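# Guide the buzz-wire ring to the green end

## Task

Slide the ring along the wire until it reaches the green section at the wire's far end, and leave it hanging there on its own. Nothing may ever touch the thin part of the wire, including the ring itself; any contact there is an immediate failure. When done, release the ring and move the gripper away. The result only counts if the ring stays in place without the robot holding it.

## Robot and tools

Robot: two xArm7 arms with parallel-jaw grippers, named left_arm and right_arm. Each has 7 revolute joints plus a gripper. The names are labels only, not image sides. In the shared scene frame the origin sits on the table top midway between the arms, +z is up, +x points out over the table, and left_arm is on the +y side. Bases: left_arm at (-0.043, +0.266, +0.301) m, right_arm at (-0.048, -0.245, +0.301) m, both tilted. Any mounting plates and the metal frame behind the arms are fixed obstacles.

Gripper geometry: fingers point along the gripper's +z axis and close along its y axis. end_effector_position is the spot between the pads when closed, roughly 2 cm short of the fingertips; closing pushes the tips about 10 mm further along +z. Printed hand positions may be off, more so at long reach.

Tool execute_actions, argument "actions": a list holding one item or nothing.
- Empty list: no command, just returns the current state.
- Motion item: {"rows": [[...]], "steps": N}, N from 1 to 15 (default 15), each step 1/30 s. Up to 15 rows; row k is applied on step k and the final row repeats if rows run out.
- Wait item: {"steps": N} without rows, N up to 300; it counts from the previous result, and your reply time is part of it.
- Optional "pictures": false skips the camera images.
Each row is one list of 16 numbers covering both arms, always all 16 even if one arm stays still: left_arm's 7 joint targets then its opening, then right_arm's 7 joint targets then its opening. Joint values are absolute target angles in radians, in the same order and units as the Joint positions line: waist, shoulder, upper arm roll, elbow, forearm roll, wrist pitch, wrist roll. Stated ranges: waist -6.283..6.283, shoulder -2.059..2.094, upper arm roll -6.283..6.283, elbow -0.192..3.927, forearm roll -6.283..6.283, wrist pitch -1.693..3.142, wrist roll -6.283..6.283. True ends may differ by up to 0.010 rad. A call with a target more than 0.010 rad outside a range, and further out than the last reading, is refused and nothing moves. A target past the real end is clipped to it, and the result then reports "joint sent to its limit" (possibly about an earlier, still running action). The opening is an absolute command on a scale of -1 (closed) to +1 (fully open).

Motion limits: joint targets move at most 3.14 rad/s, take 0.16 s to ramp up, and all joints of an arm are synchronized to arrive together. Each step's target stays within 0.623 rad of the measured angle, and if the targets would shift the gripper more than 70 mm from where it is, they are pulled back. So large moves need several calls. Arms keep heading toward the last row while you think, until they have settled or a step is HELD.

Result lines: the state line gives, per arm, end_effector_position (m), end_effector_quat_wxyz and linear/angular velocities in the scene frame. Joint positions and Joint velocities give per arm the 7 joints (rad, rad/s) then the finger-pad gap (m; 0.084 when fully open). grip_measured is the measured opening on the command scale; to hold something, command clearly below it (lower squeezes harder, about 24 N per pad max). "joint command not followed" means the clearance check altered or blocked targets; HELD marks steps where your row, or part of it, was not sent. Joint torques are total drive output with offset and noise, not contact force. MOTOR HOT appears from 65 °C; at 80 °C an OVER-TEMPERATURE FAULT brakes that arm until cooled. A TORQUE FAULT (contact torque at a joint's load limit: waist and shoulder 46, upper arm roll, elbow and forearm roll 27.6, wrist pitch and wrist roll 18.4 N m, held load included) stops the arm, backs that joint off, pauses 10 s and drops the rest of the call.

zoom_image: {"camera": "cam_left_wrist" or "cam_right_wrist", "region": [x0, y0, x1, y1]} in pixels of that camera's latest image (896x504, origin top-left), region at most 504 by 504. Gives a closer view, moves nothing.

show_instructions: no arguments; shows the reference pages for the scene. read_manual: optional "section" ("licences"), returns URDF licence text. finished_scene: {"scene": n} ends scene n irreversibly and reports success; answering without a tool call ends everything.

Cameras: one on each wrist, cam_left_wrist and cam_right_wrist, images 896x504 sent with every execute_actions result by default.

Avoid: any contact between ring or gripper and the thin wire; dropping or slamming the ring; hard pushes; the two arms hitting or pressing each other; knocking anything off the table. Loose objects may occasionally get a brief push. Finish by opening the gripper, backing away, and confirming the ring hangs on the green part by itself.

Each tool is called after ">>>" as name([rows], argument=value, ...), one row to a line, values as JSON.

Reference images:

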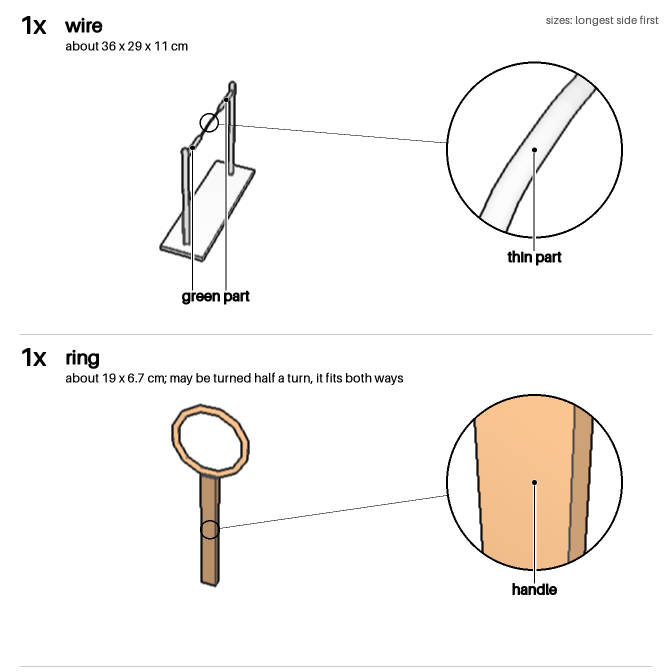

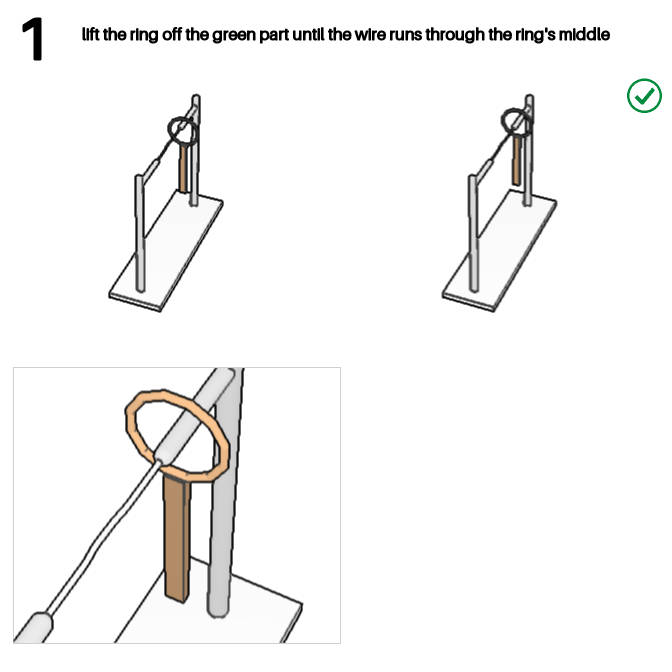

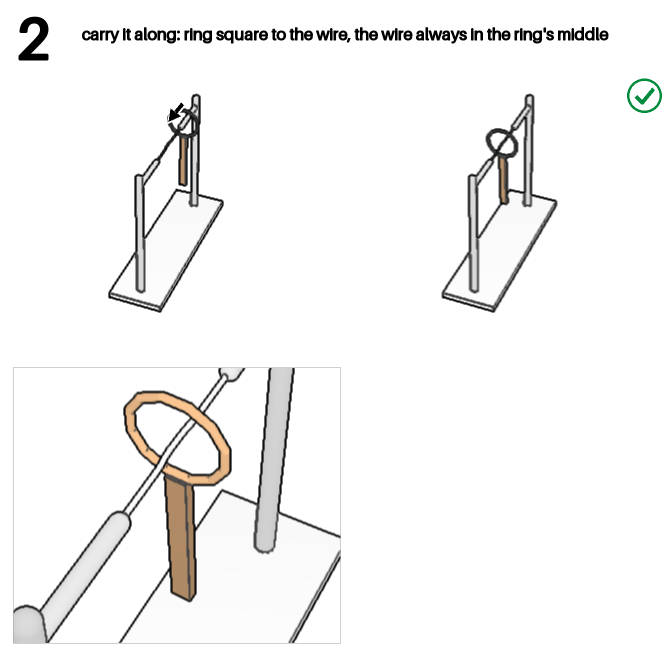

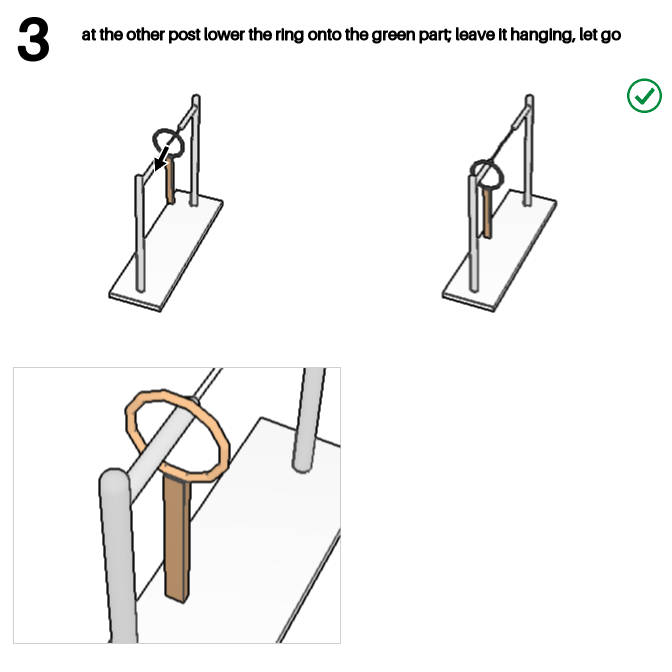

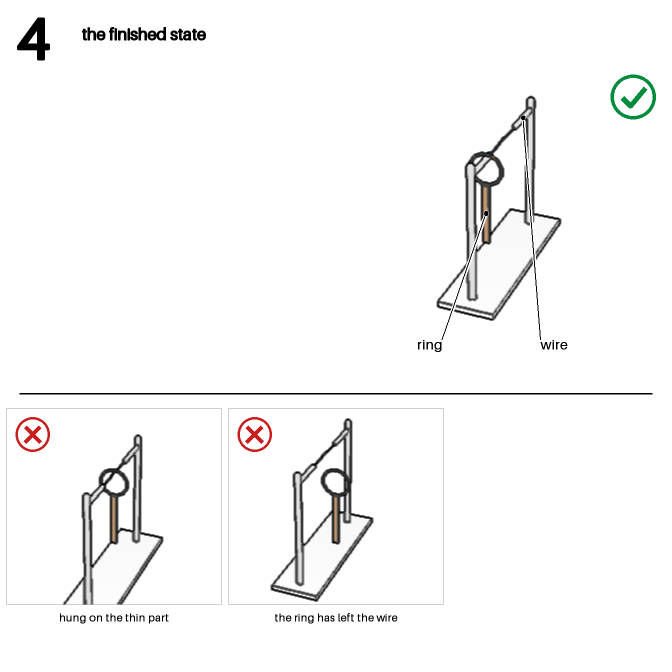

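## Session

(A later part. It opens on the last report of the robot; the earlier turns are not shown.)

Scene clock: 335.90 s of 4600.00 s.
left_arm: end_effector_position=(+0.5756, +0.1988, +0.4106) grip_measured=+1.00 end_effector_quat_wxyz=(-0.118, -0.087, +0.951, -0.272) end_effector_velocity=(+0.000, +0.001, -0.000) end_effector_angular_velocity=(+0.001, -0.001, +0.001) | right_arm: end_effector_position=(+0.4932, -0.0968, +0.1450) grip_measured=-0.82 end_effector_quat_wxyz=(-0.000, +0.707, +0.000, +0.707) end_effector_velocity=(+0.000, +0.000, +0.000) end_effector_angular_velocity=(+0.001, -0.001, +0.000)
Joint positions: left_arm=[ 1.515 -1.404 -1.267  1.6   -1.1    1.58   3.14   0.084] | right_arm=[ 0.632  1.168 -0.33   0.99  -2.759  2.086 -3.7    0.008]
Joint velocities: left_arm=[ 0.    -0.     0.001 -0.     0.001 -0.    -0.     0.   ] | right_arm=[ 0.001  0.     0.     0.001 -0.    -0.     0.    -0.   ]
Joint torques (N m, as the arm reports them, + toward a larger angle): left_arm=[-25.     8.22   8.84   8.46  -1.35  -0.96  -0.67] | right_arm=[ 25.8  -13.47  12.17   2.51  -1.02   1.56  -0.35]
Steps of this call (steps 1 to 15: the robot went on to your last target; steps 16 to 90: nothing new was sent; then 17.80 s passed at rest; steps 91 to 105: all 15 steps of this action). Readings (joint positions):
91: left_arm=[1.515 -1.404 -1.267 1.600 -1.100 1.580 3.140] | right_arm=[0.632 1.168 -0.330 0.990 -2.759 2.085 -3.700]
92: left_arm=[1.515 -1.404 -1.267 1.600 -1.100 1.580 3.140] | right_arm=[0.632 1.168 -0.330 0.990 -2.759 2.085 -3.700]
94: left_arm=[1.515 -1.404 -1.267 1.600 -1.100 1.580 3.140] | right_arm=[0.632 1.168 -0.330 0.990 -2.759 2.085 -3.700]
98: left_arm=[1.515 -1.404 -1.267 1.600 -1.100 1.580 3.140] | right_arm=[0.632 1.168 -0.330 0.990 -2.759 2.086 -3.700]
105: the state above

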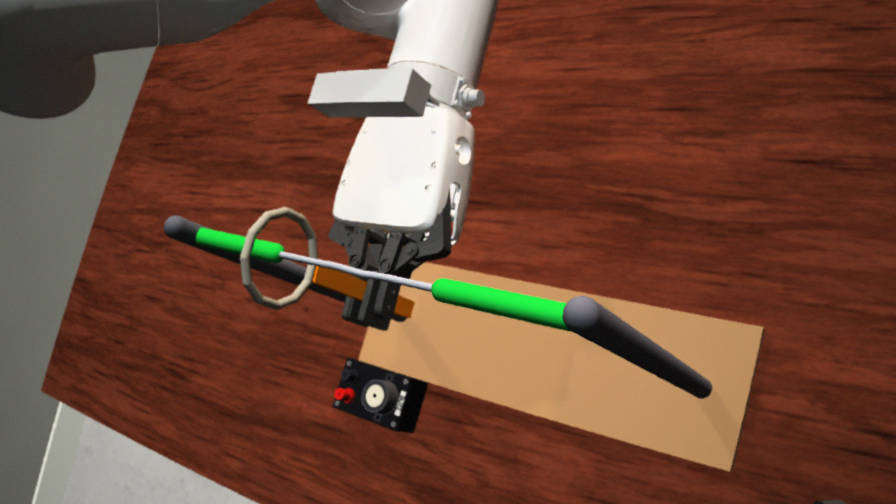

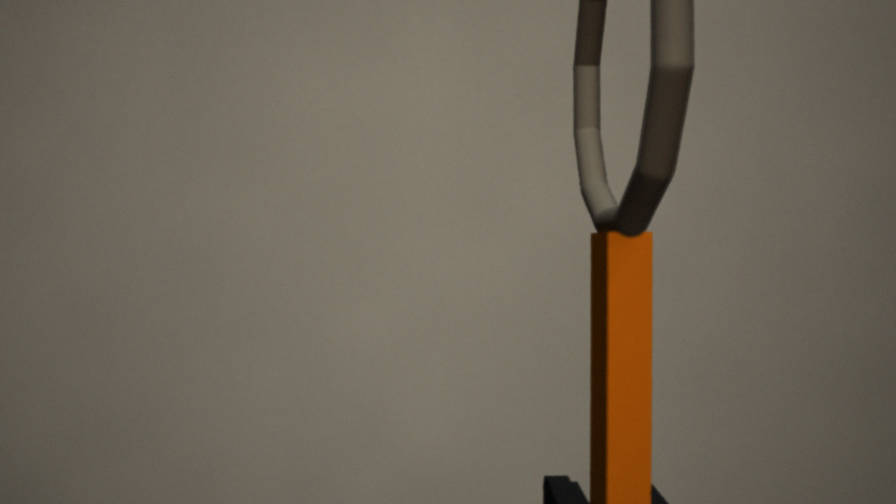

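>>> execute_actions([
  {"rows":[[1.515,-1.404,-1.267,1.6,-1.1,1.58,3.14,1,0.6453,1.1589,-0.3304,0.9795,-2.749,2.0836,-3.7,-1],[1.515,-1.404,-1.267,1.6,-1.1,1.58,3.14,1,0.6453,1.1589,-0.3304,0.9795,-2.749,2.0836,-3.7,-1],[1.515,-1.404,-1.267,1.6,-1.1,1.58,3.14,1,0.6588,1.1498,-0.331,0.9686,-2.7391,2.0817,-3.7,-1],[1.515,-1.404,-1.267,1.6,-1.1,1.58,3.14,1,0.6588,1.1498,-0.331,0.9686,-2.7391,2.0817,-3.7,-1],[1.515,-1.404,-1.267,1.6,-1.1,1.58,3.14,1,0.6722,1.1406,-0.3315,0.9578,-2.7292,2.0797,-3.7,-1],[1.515,-1.404,-1.267,1.6,-1.1,1.58,3.14,1,0.6722,1.1406,-0.3315,0.9578,-2.7292,2.0797,-3.7,-1],[1.515,-1.404,-1.267,1.6,-1.1,1.58,3.14,1,0.6856,1.1315,-0.332,0.9469,-2.7193,2.0778,-3.7,-1]],"steps":15},
], pictures=false)

>>> execute_actions([
  {"steps":8},
])

Scene clock: 366.13 s of 4600.00 s.
left_arm: end_effector_position=(+0.5756, +0.1988, +0.4106) grip_measured=+1.00 end_effector_quat_wxyz=(-0.118, -0.087, +0.951, -0.272) end_effector_velocity=(+0.000, +0.001, +0.000) end_effector_angular_velocity=(+0.001, -0.001, +0.001) | right_arm: end_effector_position=(+0.4927, -0.0965, +0.1644) grip_measured=-0.82 end_effector_quat_wxyz=(-0.001, +0.707, +0.000, +0.707) end_effector_velocity=(-0.002, -0.005, -0.001) end_effector_angular_velocity=(-0.014, +0.009, -0.002)
Joint positions: left_arm=[ 1.515 -1.404 -1.267  1.6   -1.1    1.58   3.14   0.084] | right_arm=[ 0.684  1.132 -0.332  0.948 -2.72   2.078 -3.7    0.008]
Joint velocities: left_arm=[-0.    -0.     0.001 -0.001  0.    -0.     0.001 -0.   ] | right_arm=[ 0.009 -0.008 -0.008 -0.017  0.014 -0.004 -0.     0.   ]
Joint torques (N m, as the arm reports them, + toward a larger angle): left_arm=[-25.03   6.99   8.84   8.55  -1.38  -0.89  -0.42] | right_arm=[ 25.85 -13.61  12.22   2.7   -1.66   1.49  -0.46]
Steps of this call (steps 1 to 15: the robot went on to your last target; steps 16 to 90: nothing new was sent; then 26.73 s passed at rest; steps 91 to 105: all 15 steps of this action). Readings (joint positions):
91: left_arm=[1.515 -1.404 -1.267 1.600 -1.100 1.580 3.140] | right_arm=[0.632 1.168 -0.330 0.990 -2.759 2.085 -3.700]
92: left_arm=[1.515 -1.404 -1.267 1.600 -1.100 1.580 3.140] | right_arm=[0.633 1.167 -0.330 0.989 -2.757 2.085 -3.700]
94: left_arm=[1.515 -1.404 -1.267 1.600 -1.100 1.580 3.140] | right_arm=[0.640 1.162 -0.331 0.983 -2.752 2.084 -3.700]
98: left_arm=[1.515 -1.404 -1.267 1.600 -1.100 1.580 3.140] | right_arm=[0.664 1.146 -0.331 0.965 -2.735 2.081 -3.700]
105: the state above

Scene clock: 366.40 s of 4600.00 s.
left_arm: end_effector_position=(+0.5756, +0.1988, +0.4106) grip_measured=+1.00 end_effector_quat_wxyz=(-0.118, -0.087, +0.951, -0.272) end_effector_velocity=(+0.000, +0.000, +0.000) end_effector_angular_velocity=(+0.000, -0.002, -0.001) | right_arm: end_effector_position=(+0.4926, -0.0967, +0.1646) grip_measured=-0.82 end_effector_quat_wxyz=(-0.000, +0.707, +0.000, +0.707) end_effector_velocity=(+0.001, -0.000, +0.000) end_effector_angular_velocity=(-0.001, -0.001, -0.001)
Joint positions: left_arm=[ 1.515 -1.404 -1.267  1.6   -1.1    1.58   3.14   0.084] | right_arm=[ 0.685  1.132 -0.332  0.947 -2.719  2.078 -3.7    0.008]
Joint velocities: left_arm=[-0.    -0.     0.     0.     0.    -0.     0.001 -0.   ] | right_arm=[ 0.    -0.001 -0.     0.     0.001  0.    -0.001 -0.   ]
Joint torques (N m, as the arm reports them, + toward a larger angle): left_arm=[-24.96   7.72   8.64   8.72  -1.45  -0.73  -0.55] | right_arm=[ 25.77 -13.58  12.31   2.83  -1.17   1.5   -0.38]
Steps of this call (steps 1 to 8: the robot went on to your last target). Readings (joint positions):
1: left_arm=[1.515 -1.404 -1.267 1.600 -1.100 1.580 3.140] | right_arm=[0.685 1.132 -0.332 0.948 -2.720 2.078 -3.700]
2: left_arm=[1.515 -1.404 -1.267 1.600 -1.100 1.580 3.140] | right_arm=[0.685 1.132 -0.332 0.947 -2.720 2.078 -3.700]
4: left_arm=[1.515 -1.404 -1.267 1.600 -1.100 1.580 3.140] | right_arm=[0.685 1.132 -0.332 0.947 -2.720 2.078 -3.700]
8: the state above

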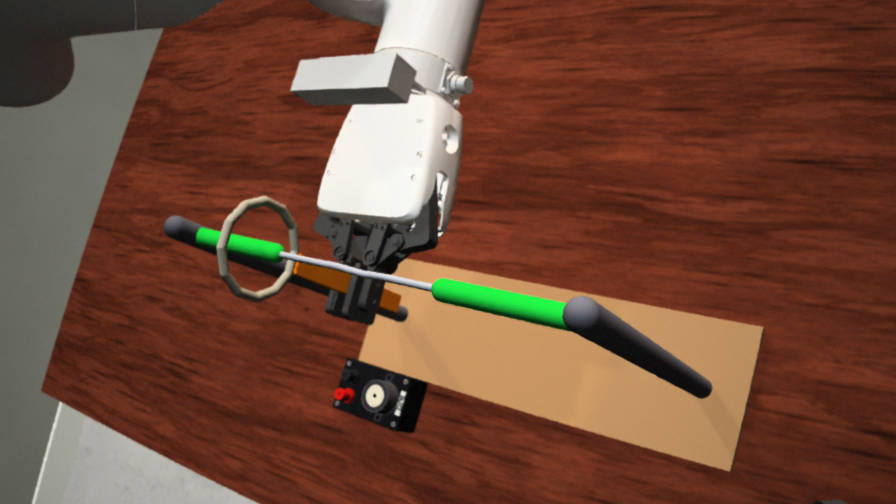

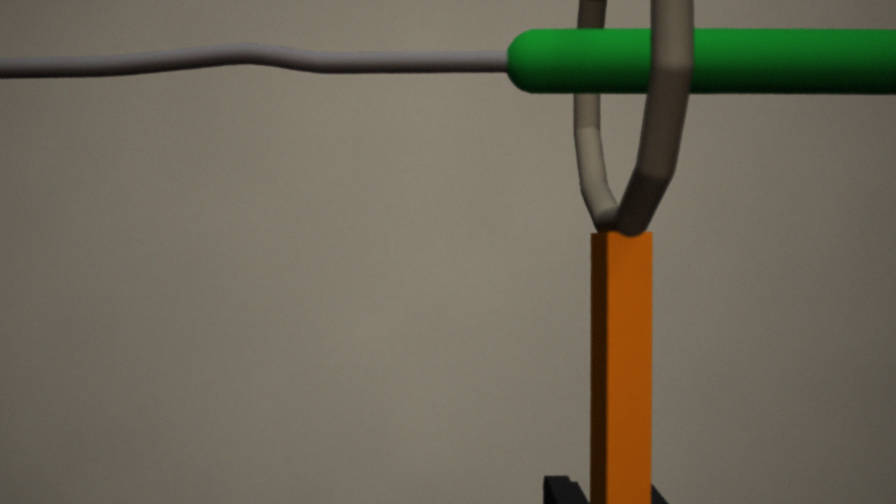

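>>> execute_actions([
  {"rows":[[1.515,-1.404,-1.267,1.6,-1.1,1.58,3.14,1,0.6986,1.1534,-0.3315,0.9739,-2.7007,2.0664,-3.7,-1],[1.515,-1.404,-1.267,1.6,-1.1,1.58,3.14,1,0.6986,1.1534,-0.3315,0.9739,-2.7007,2.0664,-3.7,-1],[1.515,-1.404,-1.267,1.6,-1.1,1.58,3.14,1,0.7116,1.1753,-0.3309,1.0009,-2.6821,2.0549,-3.7,-1],[1.515,-1.404,-1.267,1.6,-1.1,1.58,3.14,1,0.7116,1.1753,-0.3309,1.0009,-2.6821,2.0549,-3.7,-1],[1.515,-1.404,-1.267,1.6,-1.1,1.58,3.14,1,0.7247,1.1971,-0.3304,1.0279,-2.6635,2.0435,-3.7,-1],[1.515,-1.404,-1.267,1.6,-1.1,1.58,3.14,1,0.7247,1.1971,-0.3304,1.0279,-2.6635,2.0435,-3.7,-1],[1.515,-1.404,-1.267,1.6,-1.1,1.58,3.14,1,0.7377,1.219,-0.3298,1.0549,-2.6449,2.032,-3.7,-1],[1.515,-1.404,-1.267,1.6,-1.1,1.58,3.14,1,0.7377,1.219,-0.3298,1.0549,-2.6449,2.032,-3.7,-1],[1.515,-1.404,-1.267,1.6,-1.1,1.58,3.14,1,0.7507,1.2409,-0.3293,1.0819,-2.6263,2.0206,-3.7,-1]],"steps":15},
], pictures=false)

>>> execute_actions([
  {"steps":8},
])

Scene clock: 435.63 s of 4600.00 s.
left_arm: end_effector_position=(+0.5756, +0.1988, +0.4106) grip_measured=+1.00 end_effector_quat_wxyz=(-0.118, -0.087, +0.951, -0.272) end_effector_velocity=(+0.000, -0.000, +0.000) end_effector_angular_velocity=(+0.000, -0.001, -0.000) | right_arm: end_effector_position=(+0.4938, -0.0552, +0.1654) grip_measured=-0.82 end_effector_quat_wxyz=(-0.002, +0.707, +0.000, +0.707) end_effector_velocity=(+0.002, +0.017, -0.006) end_effector_angular_velocity=(-0.014, +0.006, -0.011)
Joint positions: left_arm=[ 1.515 -1.404 -1.267  1.6   -1.1    1.58   3.14   0.084] | right_arm=[ 0.749  1.236 -0.328  1.076 -2.631  2.023 -3.7    0.008]
Joint velocities: left_arm=[-0.    -0.    -0.    -0.     0.    -0.001  0.     0.   ] | right_arm=[ 0.031  0.063 -0.011  0.079  0.059 -0.035 -0.001  0.   ]
Joint torques (N m, as the arm reports them, + toward a larger angle): left_arm=[-25.66   7.25   8.73   8.43  -1.79  -0.7   -0.37] | right_arm=[ 25.7  -15.01  11.13   3.93  -1.24   1.66  -0.35]
Steps of this call (steps 1 to 15: the robot went on to your last target; steps 16 to 90: nothing new was sent; then 65.73 s passed at rest; steps 91 to 105: all 15 steps of this action). Readings (joint positions):
91: left_arm=[1.515 -1.404 -1.267 1.600 -1.100 1.580 3.140] | right_arm=[0.686 1.132 -0.332 0.947 -2.719 2.078 -3.700]
92: left_arm=[1.515 -1.404 -1.267 1.600 -1.100 1.580 3.140] | right_arm=[0.687 1.134 -0.332 0.950 -2.717 2.076 -3.700]
94: left_arm=[1.515 -1.404 -1.267 1.600 -1.100 1.580 3.140] | right_arm=[0.693 1.145 -0.333 0.964 -2.707 2.070 -3.700]
98: left_arm=[1.515 -1.404 -1.267 1.600 -1.100 1.580 3.140] | right_arm=[0.716 1.182 -0.330 1.009 -2.677 2.051 -3.700]
105: the state above

Scene clock: 435.90 s of 4600.00 s.
left_arm: end_effector_position=(+0.5756, +0.1988, +0.4106) grip_measured=+1.00 end_effector_quat_wxyz=(-0.118, -0.087, +0.951, -0.272) end_effector_velocity=(+0.000, +0.001, -0.000) end_effector_angular_velocity=(+0.003, -0.000, +0.000) | right_arm: end_effector_position=(+0.4942, -0.0545, +0.1646) grip_measured=-0.82 end_effector_quat_wxyz=(-0.000, +0.707, +0.000, +0.707) end_effector_velocity=(-0.001, +0.002, +0.001) end_effector_angular_velocity=(+0.004, -0.000, +0.001)
Joint positions: left_arm=[ 1.515 -1.404 -1.267  1.6   -1.1    1.58   3.14   0.084] | right_arm=[ 0.75   1.24  -0.33   1.081 -2.627  2.021 -3.7    0.008]
Joint velocities: left_arm=[-0.    -0.     0.002 -0.     0.003  0.     0.     0.   ] | right_arm=[ 0.002  0.003  0.003  0.004  0.002 -0.001  0.001 -0.   ]
Joint torques (N m, as the arm reports them, + toward a larger angle): left_arm=[-25.16   7.92   8.71   8.36  -1.15  -0.82  -0.4 ] | right_arm=[ 27.16 -14.54  12.09   4.16  -1.09   1.59  -0.19]
Steps of this call (steps 1 to 8: the robot went on to your last target). Readings (joint positions):
1: left_arm=[1.515 -1.404 -1.267 1.600 -1.100 1.580 3.140] | right_arm=[0.749 1.238 -0.329 1.078 -2.629 2.022 -3.700]
2: left_arm=[1.515 -1.404 -1.267 1.600 -1.100 1.580 3.140] | right_arm=[0.750 1.239 -0.329 1.079 -2.628 2.022 -3.700]
4: left_arm=[1.515 -1.404 -1.267 1.600 -1.100 1.580 3.140] | right_arm=[0.750 1.240 -0.330 1.080 -2.627 2.021 -3.700]
8: the state above

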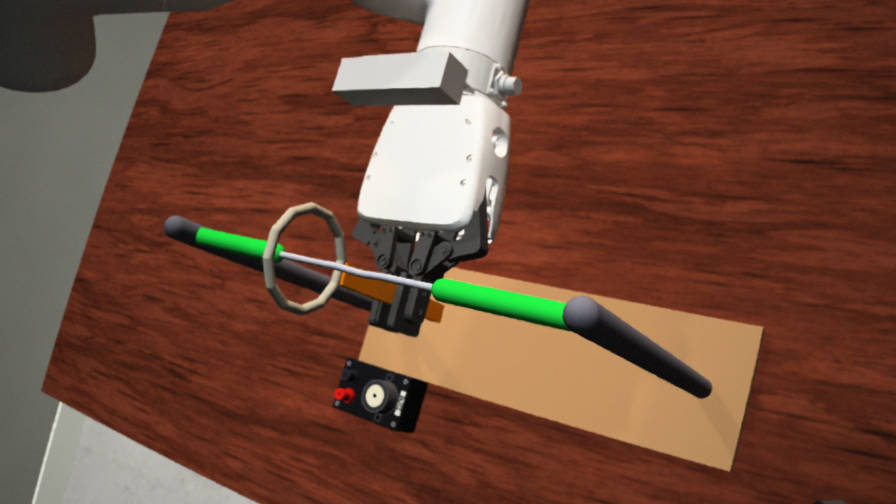

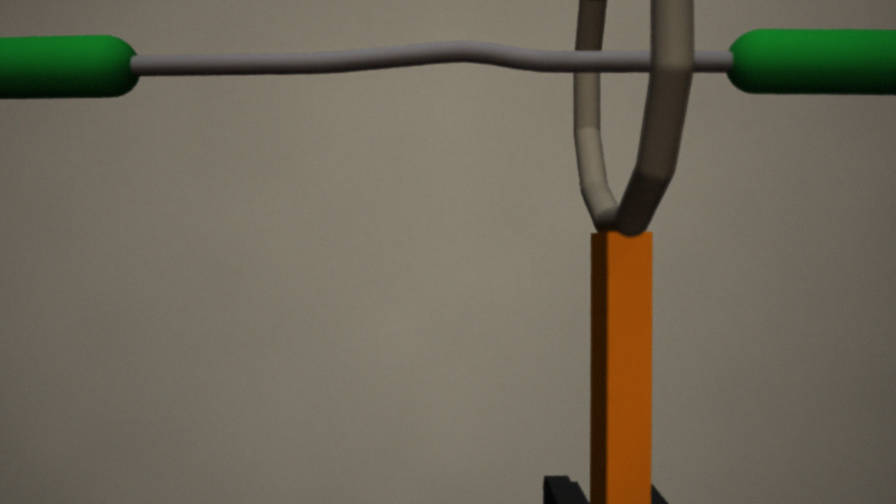

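>>> execute_actions([
  {"rows":[[1.515,-1.404,-1.267,1.6,-1.1,1.58,3.14,1,0.7656,1.2643,-0.3329,1.1121,-2.6066,2.0054,-3.7,-1],[1.515,-1.404,-1.267,1.6,-1.1,1.58,3.14,1,0.7656,1.2643,-0.3329,1.1121,-2.6066,2.0054,-3.7,-1],[1.515,-1.404,-1.267,1.6,-1.1,1.58,3.14,1,0.7805,1.2876,-0.3364,1.1422,-2.5869,1.9901,-3.7,-1],[1.515,-1.404,-1.267,1.6,-1.1,1.58,3.14,1,0.7805,1.2876,-0.3364,1.1422,-2.5869,1.9901,-3.7,-1],[1.515,-1.404,-1.267,1.6,-1.1,1.58,3.14,1,0.7955,1.311,-0.34,1.1724,-2.5672,1.9749,-3.7,-1],[1.515,-1.404,-1.267,1.6,-1.1,1.58,3.14,1,0.7955,1.311,-0.34,1.1724,-2.5672,1.9749,-3.7,-1],[1.515,-1.404,-1.267,1.6,-1.1,1.58,3.14,1,0.8104,1.3343,-0.3435,1.2025,-2.5475,1.9596,-3.7,-1],[1.515,-1.404,-1.267,1.6,-1.1,1.58,3.14,1,0.8104,1.3343,-0.3435,1.2025,-2.5475,1.9596,-3.7,-1],[1.515,-1.404,-1.267,1.6,-1.1,1.58,3.14,1,0.8253,1.3577,-0.3471,1.2327,-2.5278,1.9444,-3.7,-1]],"steps":15},
])

Scene clock: 452.70 s of 4600.00 s.
left_arm: end_effector_position=(+0.5756, +0.1988, +0.4106) grip_measured=+1.00 end_effector_quat_wxyz=(-0.118, -0.087, +0.951, -0.272) end_effector_velocity=(-0.000, -0.000, +0.000) end_effector_angular_velocity=(-0.001, +0.001, -0.002) | right_arm: end_effector_position=(+0.4951, -0.0126, +0.1654) grip_measured=-0.82 end_effector_quat_wxyz=(-0.001, +0.707, +0.000, +0.707) end_effector_velocity=(+0.002, +0.019, -0.004) end_effector_angular_velocity=(-0.010, +0.004, -0.007)
Joint positions: left_arm=[ 1.515 -1.404 -1.267  1.6   -1.1    1.58   3.14   0.084] | right_arm=[ 0.823  1.353 -0.345  1.226 -2.533  1.948 -3.7    0.008]
Joint velocities: left_arm=[ 0.    -0.    -0.     0.    -0.     0.001  0.001  0.   ] | right_arm=[ 0.04   0.068 -0.022  0.088  0.063 -0.048 -0.     0.   ]
Joint torques (N m, as the arm reports them, + toward a larger angle): left_arm=[-24.97   7.81   8.62   8.27  -1.58  -0.74  -0.36] | right_arm=[ 26.3  -17.24  10.76   5.05  -1.13   1.72  -0.3 ]
Steps of this call (steps 1 to 15: the robot went on to your last target; steps 16 to 90: nothing new was sent; then 13.30 s passed at rest; steps 91 to 105: all 15 steps of this action). Readings (joint positions):
91: left_arm=[1.515 -1.404 -1.267 1.600 -1.100 1.580 3.140] | right_arm=[0.751 1.241 -0.329 1.082 -2.626 2.020 -3.700]
92: left_arm=[1.515 -1.404 -1.267 1.600 -1.100 1.580 3.140] | right_arm=[0.752 1.243 -0.330 1.085 -2.624 2.019 -3.700]
94: left_arm=[1.515 -1.404 -1.267 1.600 -1.100 1.580 3.140] | right_arm=[0.759 1.255 -0.333 1.101 -2.614 2.011 -3.700]
98: left_arm=[1.515 -1.404 -1.267 1.600 -1.100 1.580 3.140] | right_arm=[0.785 1.294 -0.337 1.151 -2.581 1.986 -3.700]
105: the state above

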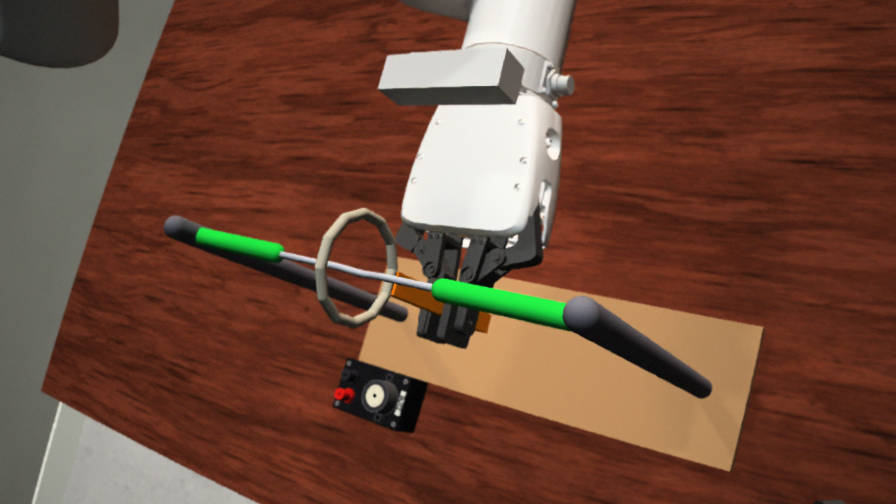

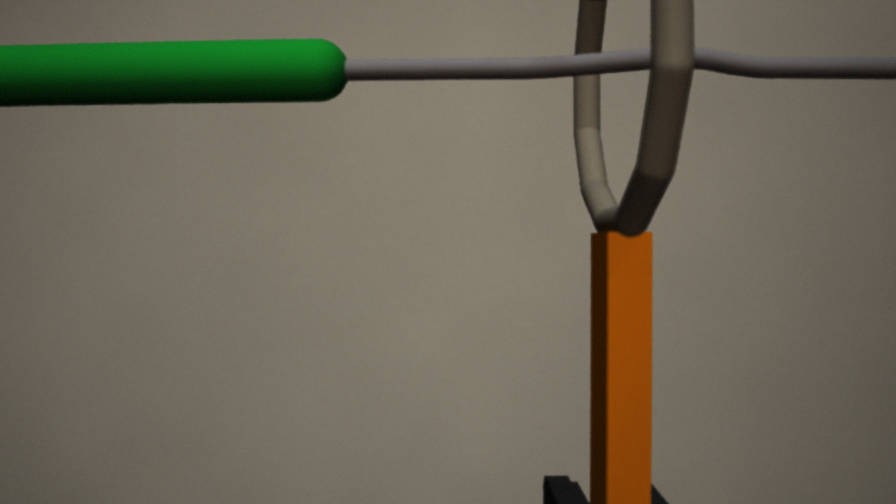

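>>> execute_actions([
  {"rows":[[1.515,-1.404,-1.267,1.6,-1.1,1.58,3.14,1,0.8427,1.3838,-0.3561,1.2667,-2.5047,1.9242,-3.7,-1],[1.515,-1.404,-1.267,1.6,-1.1,1.58,3.14,1,0.8427,1.3838,-0.3561,1.2667,-2.5047,1.9242,-3.7,-1],[1.515,-1.404,-1.267,1.6,-1.1,1.58,3.14,1,0.86,1.4099,-0.3651,1.3007,-2.4817,1.904,-3.7,-1],[1.515,-1.404,-1.267,1.6,-1.1,1.58,3.14,1,0.86,1.4099,-0.3651,1.3007,-2.4817,1.904,-3.7,-1],[1.515,-1.404,-1.267,1.6,-1.1,1.58,3.14,1,0.8774,1.4361,-0.374,1.3347,-2.4586,1.8838,-3.7,-1],[1.515,-1.404,-1.267,1.6,-1.1,1.58,3.14,1,0.8774,1.4361,-0.374,1.3347,-2.4586,1.8838,-3.7,-1],[1.515,-1.404,-1.267,1.6,-1.1,1.58,3.14,1,0.8947,1.4622,-0.383,1.3687,-2.4356,1.8636,-3.7,-1],[1.515,-1.404,-1.267,1.6,-1.1,1.58,3.14,1,0.8947,1.4622,-0.383,1.3687,-2.4356,1.8636,-3.7,-1],[1.515,-1.404,-1.267,1.6,-1.1,1.58,3.14,1,0.9121,1.4883,-0.392,1.4027,-2.4125,1.8434,-3.7,-1]],"steps":15},
])

Scene clock: 468.03 s of 4600.00 s.
left_arm: end_effector_position=(+0.5756, +0.1988, +0.4106) grip_measured=+1.00 end_effector_quat_wxyz=(-0.118, -0.087, +0.951, -0.272) end_effector_velocity=(-0.000, +0.000, -0.000) end_effector_angular_velocity=(+0.000, +0.000, -0.000) | right_arm: end_effector_position=(+0.4964, +0.0298, +0.1653) grip_measured=-0.82 end_effector_quat_wxyz=(-0.001, +0.707, +0.000, +0.707) end_effector_velocity=(+0.002, +0.021, -0.003) end_effector_angular_velocity=(-0.004, +0.002, -0.006)
Joint positions: left_arm=[ 1.515 -1.404 -1.267  1.6   -1.1    1.58   3.14   0.084] | right_arm=[ 0.909  1.482 -0.388  1.395 -2.418  1.848 -3.7    0.008]
Joint velocities: left_arm=[ 0.     0.    -0.    -0.     0.    -0.     0.001 -0.   ] | right_arm=[ 0.048  0.079 -0.038  0.103  0.075 -0.065  0.    -0.   ]
Joint torques (N m, as the arm reports them, + toward a larger angle): left_arm=[-25.23   7.24   8.63   8.57  -1.75  -0.85  -0.29] | right_arm=[ 26.73 -19.     8.93   7.15  -1.78   2.13  -0.34]
Steps of this call (steps 1 to 15: the robot went on to your last target; steps 16 to 90: nothing new was sent; then 11.83 s passed at rest; steps 91 to 105: all 15 steps of this action). Readings (joint positions):
91: left_arm=[1.515 -1.404 -1.267 1.600 -1.100 1.580 3.140] | right_arm=[0.825 1.358 -0.347 1.233 -2.528 1.944 -3.700]
92: left_arm=[1.515 -1.404 -1.267 1.600 -1.100 1.580 3.140] | right_arm=[0.827 1.360 -0.349 1.236 -2.525 1.942 -3.700]
94: left_arm=[1.515 -1.404 -1.267 1.600 -1.100 1.580 3.140] | right_arm=[0.835 1.374 -0.354 1.254 -2.513 1.932 -3.700]
98: left_arm=[1.515 -1.404 -1.267 1.600 -1.100 1.580 3.140] | right_arm=[0.865 1.417 -0.367 1.310 -2.476 1.899 -3.700]
105: the state above

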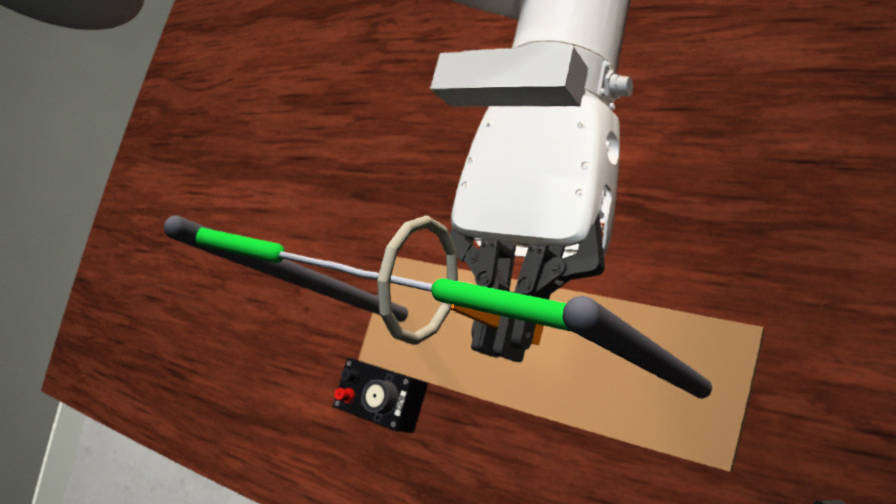

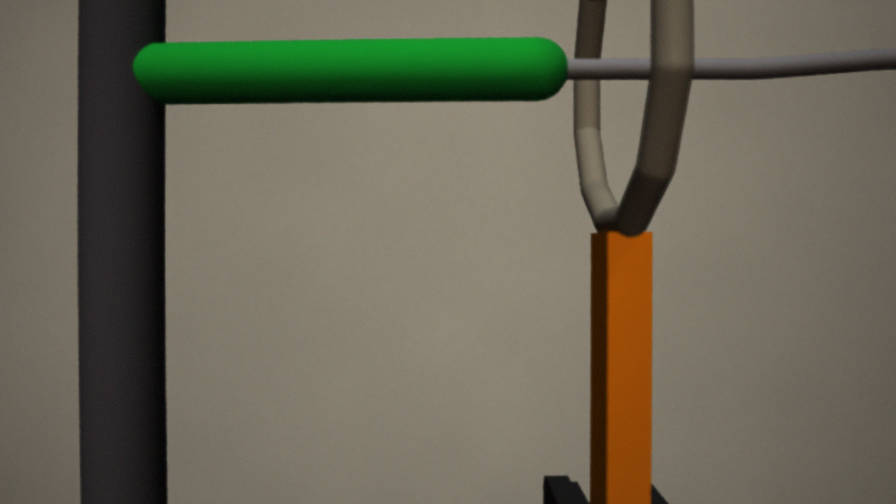

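>>> execute_actions([
  {"rows":[[1.515,-1.404,-1.267,1.6,-1.1,1.58,3.14,1,0.9332,1.5196,-0.4099,1.4414,-2.3814,1.8157,-3.7,-1],[1.515,-1.404,-1.267,1.6,-1.1,1.58,3.14,1,0.9332,1.5196,-0.4099,1.4414,-2.3814,1.8157,-3.7,-1],[1.515,-1.404,-1.267,1.6,-1.1,1.58,3.14,1,0.9543,1.5509,-0.4278,1.4801,-2.3503,1.788,-3.7,-1],[1.515,-1.404,-1.267,1.6,-1.1,1.58,3.14,1,0.9543,1.5509,-0.4278,1.4801,-2.3503,1.788,-3.7,-1],[1.515,-1.404,-1.267,1.6,-1.1,1.58,3.14,1,0.9755,1.5823,-0.4458,1.5189,-2.3192,1.7602,-3.7,-1],[1.515,-1.404,-1.267,1.6,-1.1,1.58,3.14,1,0.9755,1.5823,-0.4458,1.5189,-2.3192,1.7602,-3.7,-1],[1.515,-1.404,-1.267,1.6,-1.1,1.58,3.14,1,0.9966,1.6136,-0.4637,1.5576,-2.2881,1.7325,-3.7,-1],[1.515,-1.404,-1.267,1.6,-1.1,1.58,3.14,1,0.9966,1.6136,-0.4637,1.5576,-2.2881,1.7325,-3.7,-1],[1.515,-1.404,-1.267,1.6,-1.1,1.58,3.14,1,1.0177,1.6449,-0.4816,1.5963,-2.257,1.7048,-3.7,-1]],"steps":15},
], pictures=false)

>>> execute_actions([
  {"steps":10},
])

Scene clock: 484.43 s of 4600.00 s.
left_arm: end_effector_position=(+0.5756, +0.1988, +0.4106) grip_measured=+1.00 end_effector_quat_wxyz=(-0.118, -0.087, +0.951, -0.272) end_effector_velocity=(-0.000, -0.000, -0.000) end_effector_angular_velocity=(-0.000, +0.000, -0.001) | right_arm: end_effector_position=(+0.4978, +0.0718, +0.1652) grip_measured=-0.82 end_effector_quat_wxyz=(-0.001, +0.707, +0.000, +0.707) end_effector_velocity=(+0.002, +0.023, -0.000) end_effector_angular_velocity=(+0.003, +0.001, -0.003)
Joint positions: left_arm=[ 1.515 -1.404 -1.267  1.6   -1.1    1.58   3.14   0.084] | right_arm=[ 1.014  1.638 -0.476  1.587 -2.265  1.712 -3.7    0.008]
Joint velocities: left_arm=[ 0.    -0.    -0.001 -0.     0.     0.     0.001  0.   ] | right_arm=[ 0.061  0.097 -0.066  0.121  0.102 -0.092 -0.001  0.   ]
Joint torques (N m, as the arm reports them, + toward a larger angle): left_arm=[-24.83   6.93   8.77   8.37  -1.46  -0.84  -0.74] | right_arm=[ 26.42 -21.14   6.43   8.51  -0.98   1.74  -0.3 ]
Steps of this call (steps 1 to 15: the robot went on to your last target; steps 16 to 90: nothing new was sent; then 12.90 s passed at rest; steps 91 to 105: all 15 steps of this action). Readings (joint positions):
91: left_arm=[1.515 -1.404 -1.267 1.600 -1.100 1.580 3.140] | right_arm=[0.912 1.488 -0.392 1.403 -2.412 1.843 -3.700]
92: left_arm=[1.515 -1.404 -1.267 1.600 -1.100 1.580 3.140] | right_arm=[0.914 1.492 -0.394 1.407 -2.409 1.840 -3.700]
94: left_arm=[1.515 -1.404 -1.267 1.600 -1.100 1.580 3.140] | right_arm=[0.924 1.507 -0.404 1.426 -2.393 1.826 -3.700]
98: left_arm=[1.515 -1.404 -1.267 1.600 -1.100 1.580 3.140] | right_arm=[0.960 1.559 -0.432 1.490 -2.343 1.781 -3.700]
105: the state above

Scene clock: 484.77 s of 4600.00 s.
left_arm: end_effector_position=(+0.5756, +0.1988, +0.4106) grip_measured=+1.00 end_effector_quat_wxyz=(-0.118, -0.087, +0.951, -0.272) end_effector_velocity=(-0.000, -0.001, -0.000) end_effector_angular_velocity=(-0.002, +0.000, -0.001) | right_arm: end_effector_position=(+0.4985, +0.0727, +0.1646) grip_measured=-0.82 end_effector_quat_wxyz=(-0.000, +0.707, +0.000, +0.707) end_effector_velocity=(-0.001, +0.003, +0.002) end_effector_angular_velocity=(+0.004, -0.001, +0.002)
Joint positions: left_arm=[ 1.515 -1.404 -1.267  1.6   -1.1    1.58   3.14   0.084] | right_arm=[ 1.017  1.645 -0.482  1.596 -2.257  1.705 -3.7    0.008]
Joint velocities: left_arm=[-0.     0.    -0.002 -0.    -0.001 -0.     0.    -0.   ] | right_arm=[ 0.004  0.002  0.001  0.004  0.002 -0.002 -0.    -0.   ]
Joint torques (N m, as the arm reports them, + toward a larger angle): left_arm=[-25.09   7.4    8.7    8.69  -1.45  -0.74  -0.5 ] | right_arm=[ 29.23 -19.36   6.6    9.55  -0.93   1.58  -0.29]
Steps of this call (steps 1 to 10: the robot went on to your last target). Readings (joint positions):
1: left_arm=[1.515 -1.404 -1.267 1.600 -1.100 1.580 3.140] | right_arm=[1.015 1.640 -0.478 1.590 -2.262 1.709 -3.700]
2: left_arm=[1.515 -1.404 -1.267 1.600 -1.100 1.580 3.140] | right_arm=[1.016 1.642 -0.479 1.592 -2.260 1.708 -3.700]
4: left_arm=[1.515 -1.404 -1.267 1.600 -1.100 1.580 3.140] | right_arm=[1.016 1.643 -0.481 1.594 -2.259 1.706 -3.700]
8: left_arm=[1.515 -1.404 -1.267 1.600 -1.100 1.580 3.140] | right_arm=[1.017 1.644 -0.482 1.596 -2.257 1.705 -3.700]
10: the state above

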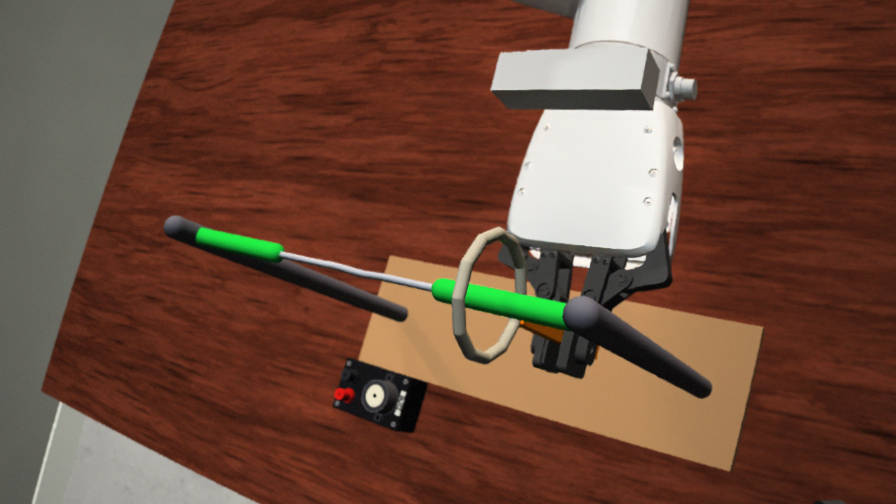

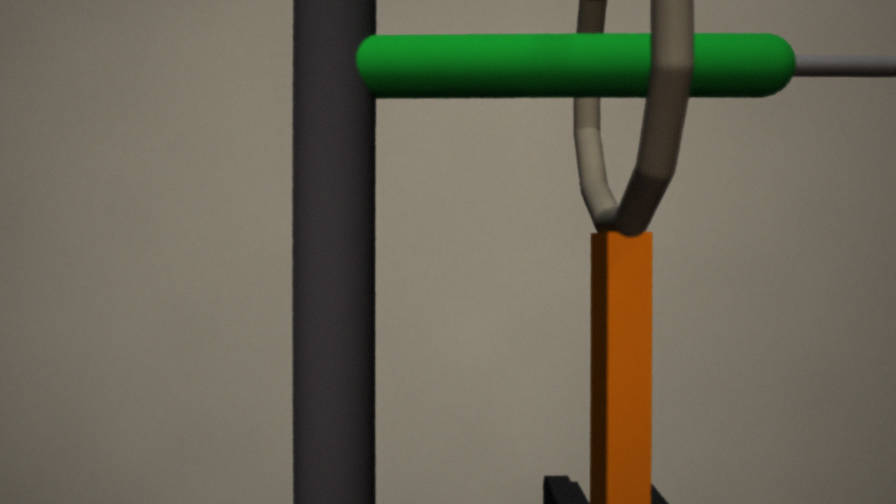

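>>> execute_actions([
  {"rows":[[1.515,-1.404,-1.267,1.6,-1.1,1.58,3.14,1,1.0049,1.6528,-0.4815,1.6084,-2.2647,1.706,-3.7,-1],[1.515,-1.404,-1.267,1.6,-1.1,1.58,3.14,1,1.0049,1.6528,-0.4815,1.6084,-2.2647,1.706,-3.7,-1],[1.515,-1.404,-1.267,1.6,-1.1,1.58,3.14,1,0.9921,1.6607,-0.4814,1.6206,-2.2724,1.7072,-3.7,-1],[1.515,-1.404,-1.267,1.6,-1.1,1.58,3.14,1,0.9921,1.6607,-0.4814,1.6206,-2.2724,1.7072,-3.7,-1],[1.515,-1.404,-1.267,1.6,-1.1,1.58,3.14,1,0.9793,1.6685,-0.4812,1.6327,-2.2801,1.7083,-3.7,-1],[1.515,-1.404,-1.267,1.6,-1.1,1.58,3.14,1,0.9793,1.6685,-0.4812,1.6327,-2.2801,1.7083,-3.7,-1],[1.515,-1.404,-1.267,1.6,-1.1,1.58,3.14,1,0.9665,1.6764,-0.4811,1.6448,-2.2878,1.7095,-3.7,-1]],"steps":15},
], pictures=false)

>>> execute_actions([
  {"steps":6},
])

Scene clock: 525.47 s of 4600.00 s.
left_arm: end_effector_position=(+0.5756, +0.1988, +0.4106) grip_measured=+1.00 end_effector_quat_wxyz=(-0.118, -0.087, +0.951, -0.272) end_effector_velocity=(+0.000, +0.000, -0.000) end_effector_angular_velocity=(+0.002, -0.000, -0.000) | right_arm: end_effector_position=(+0.5008, +0.0728, +0.1465) grip_measured=-0.82 end_effector_quat_wxyz=(-0.000, +0.707, +0.000, +0.707) end_effector_velocity=(+0.004, +0.005, +0.006) end_effector_angular_velocity=(+0.016, -0.013, -0.001)
Joint positions: left_arm=[ 1.515 -1.404 -1.267  1.6   -1.1    1.58   3.14   0.084] | right_arm=[ 0.968  1.676 -0.481  1.643 -2.287  1.709 -3.7    0.008]
Joint velocities: left_arm=[-0.     0.    -0.    -0.     0.002 -0.001 -0.    -0.   ] | right_arm=[-0.005  0.005  0.004  0.024 -0.011  0.003 -0.001 -0.   ]
Joint torques (N m, as the arm reports them, + toward a larger angle): left_arm=[-25.29   8.09   8.22   8.59  -1.62  -0.82  -0.6 ] | right_arm=[ 29.71 -19.21   6.9    9.3   -1.07   1.48  -0.33]
Steps of this call (steps 1 to 15: the robot went on to your last target; steps 16 to 90: nothing new was sent; then 37.20 s passed at rest; steps 91 to 105: all 15 steps of this action). Readings (joint positions):
91: left_arm=[1.515 -1.404 -1.267 1.600 -1.100 1.580 3.140] | right_arm=[1.018 1.645 -0.482 1.596 -2.257 1.705 -3.700]
92: left_arm=[1.515 -1.404 -1.267 1.600 -1.100 1.580 3.140] | right_arm=[1.016 1.646 -0.481 1.598 -2.258 1.705 -3.700]
94: left_arm=[1.515 -1.404 -1.267 1.600 -1.100 1.580 3.140] | right_arm=[1.010 1.650 -0.481 1.605 -2.262 1.706 -3.700]
98: left_arm=[1.515 -1.404 -1.267 1.600 -1.100 1.580 3.140] | right_arm=[0.987 1.664 -0.481 1.625 -2.275 1.708 -3.700]
105: the state above

Scene clock: 525.67 s of 4600.00 s.
left_arm: end_effector_position=(+0.5756, +0.1988, +0.4106) grip_measured=+1.00 end_effector_quat_wxyz=(-0.118, -0.087, +0.951, -0.272) end_effector_velocity=(-0.000, -0.000, +0.000) end_effector_angular_velocity=(+0.000, -0.001, -0.001) | right_arm: end_effector_position=(+0.5010, +0.0730, +0.1466) grip_measured=-0.82 end_effector_quat_wxyz=(-0.001, +0.707, +0.000, +0.707) end_effector_velocity=(-0.000, -0.001, -0.003) end_effector_angular_velocity=(-0.004, +0.002, +0.000)
Joint positions: left_arm=[ 1.515 -1.404 -1.267  1.6   -1.1    1.58   3.14   0.084] | right_arm=[ 0.967  1.676 -0.481  1.645 -2.288  1.71  -3.7    0.008]
Joint velocities: left_arm=[-0.     0.    -0.001  0.001  0.001  0.     0.     0.   ] | right_arm=[-0.003  0.002 -0.001 -0.001 -0.001 -0.    -0.    -0.   ]
Joint torques (N m, as the arm reports them, + toward a larger angle): left_arm=[-25.21   8.59   8.83   8.34  -1.4   -0.83  -0.54] | right_arm=[ 29.82 -19.16   6.88   9.37  -1.02   1.45  -0.4 ]
Steps of this call (steps 1 to 6: the robot went on to your last target). Readings (joint positions):
1: left_arm=[1.515 -1.404 -1.267 1.600 -1.100 1.580 3.140] | right_arm=[0.967 1.676 -0.481 1.644 -2.287 1.709 -3.700]
2: left_arm=[1.515 -1.404 -1.267 1.600 -1.100 1.580 3.140] | right_arm=[0.967 1.676 -0.481 1.644 -2.287 1.709 -3.700]
4: left_arm=[1.515 -1.404 -1.267 1.600 -1.100 1.580 3.140] | right_arm=[0.967 1.676 -0.481 1.645 -2.288 1.710 -3.700]
6: the state above

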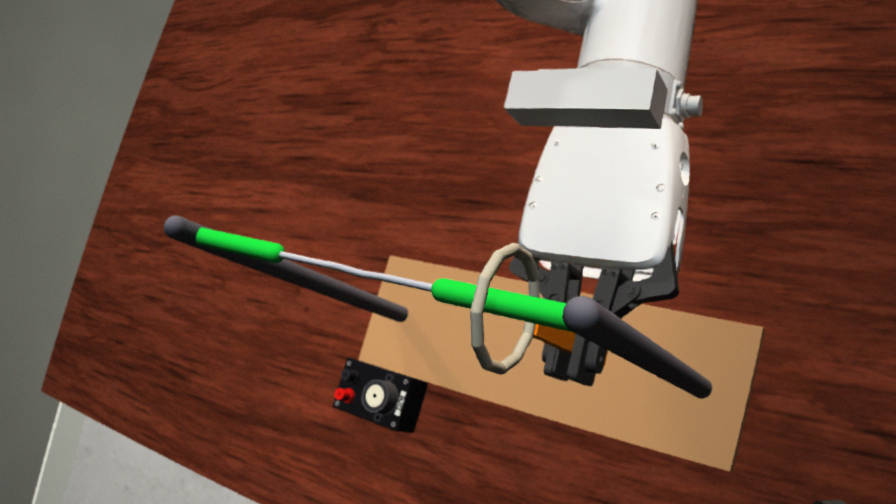

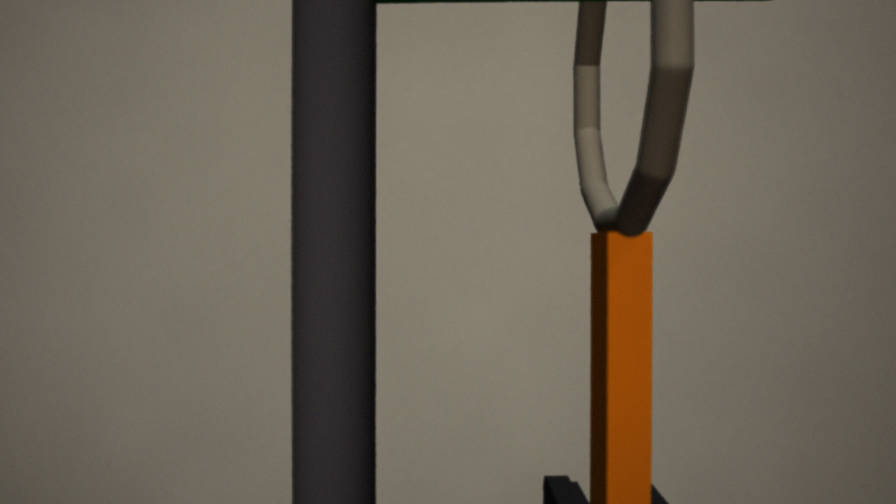

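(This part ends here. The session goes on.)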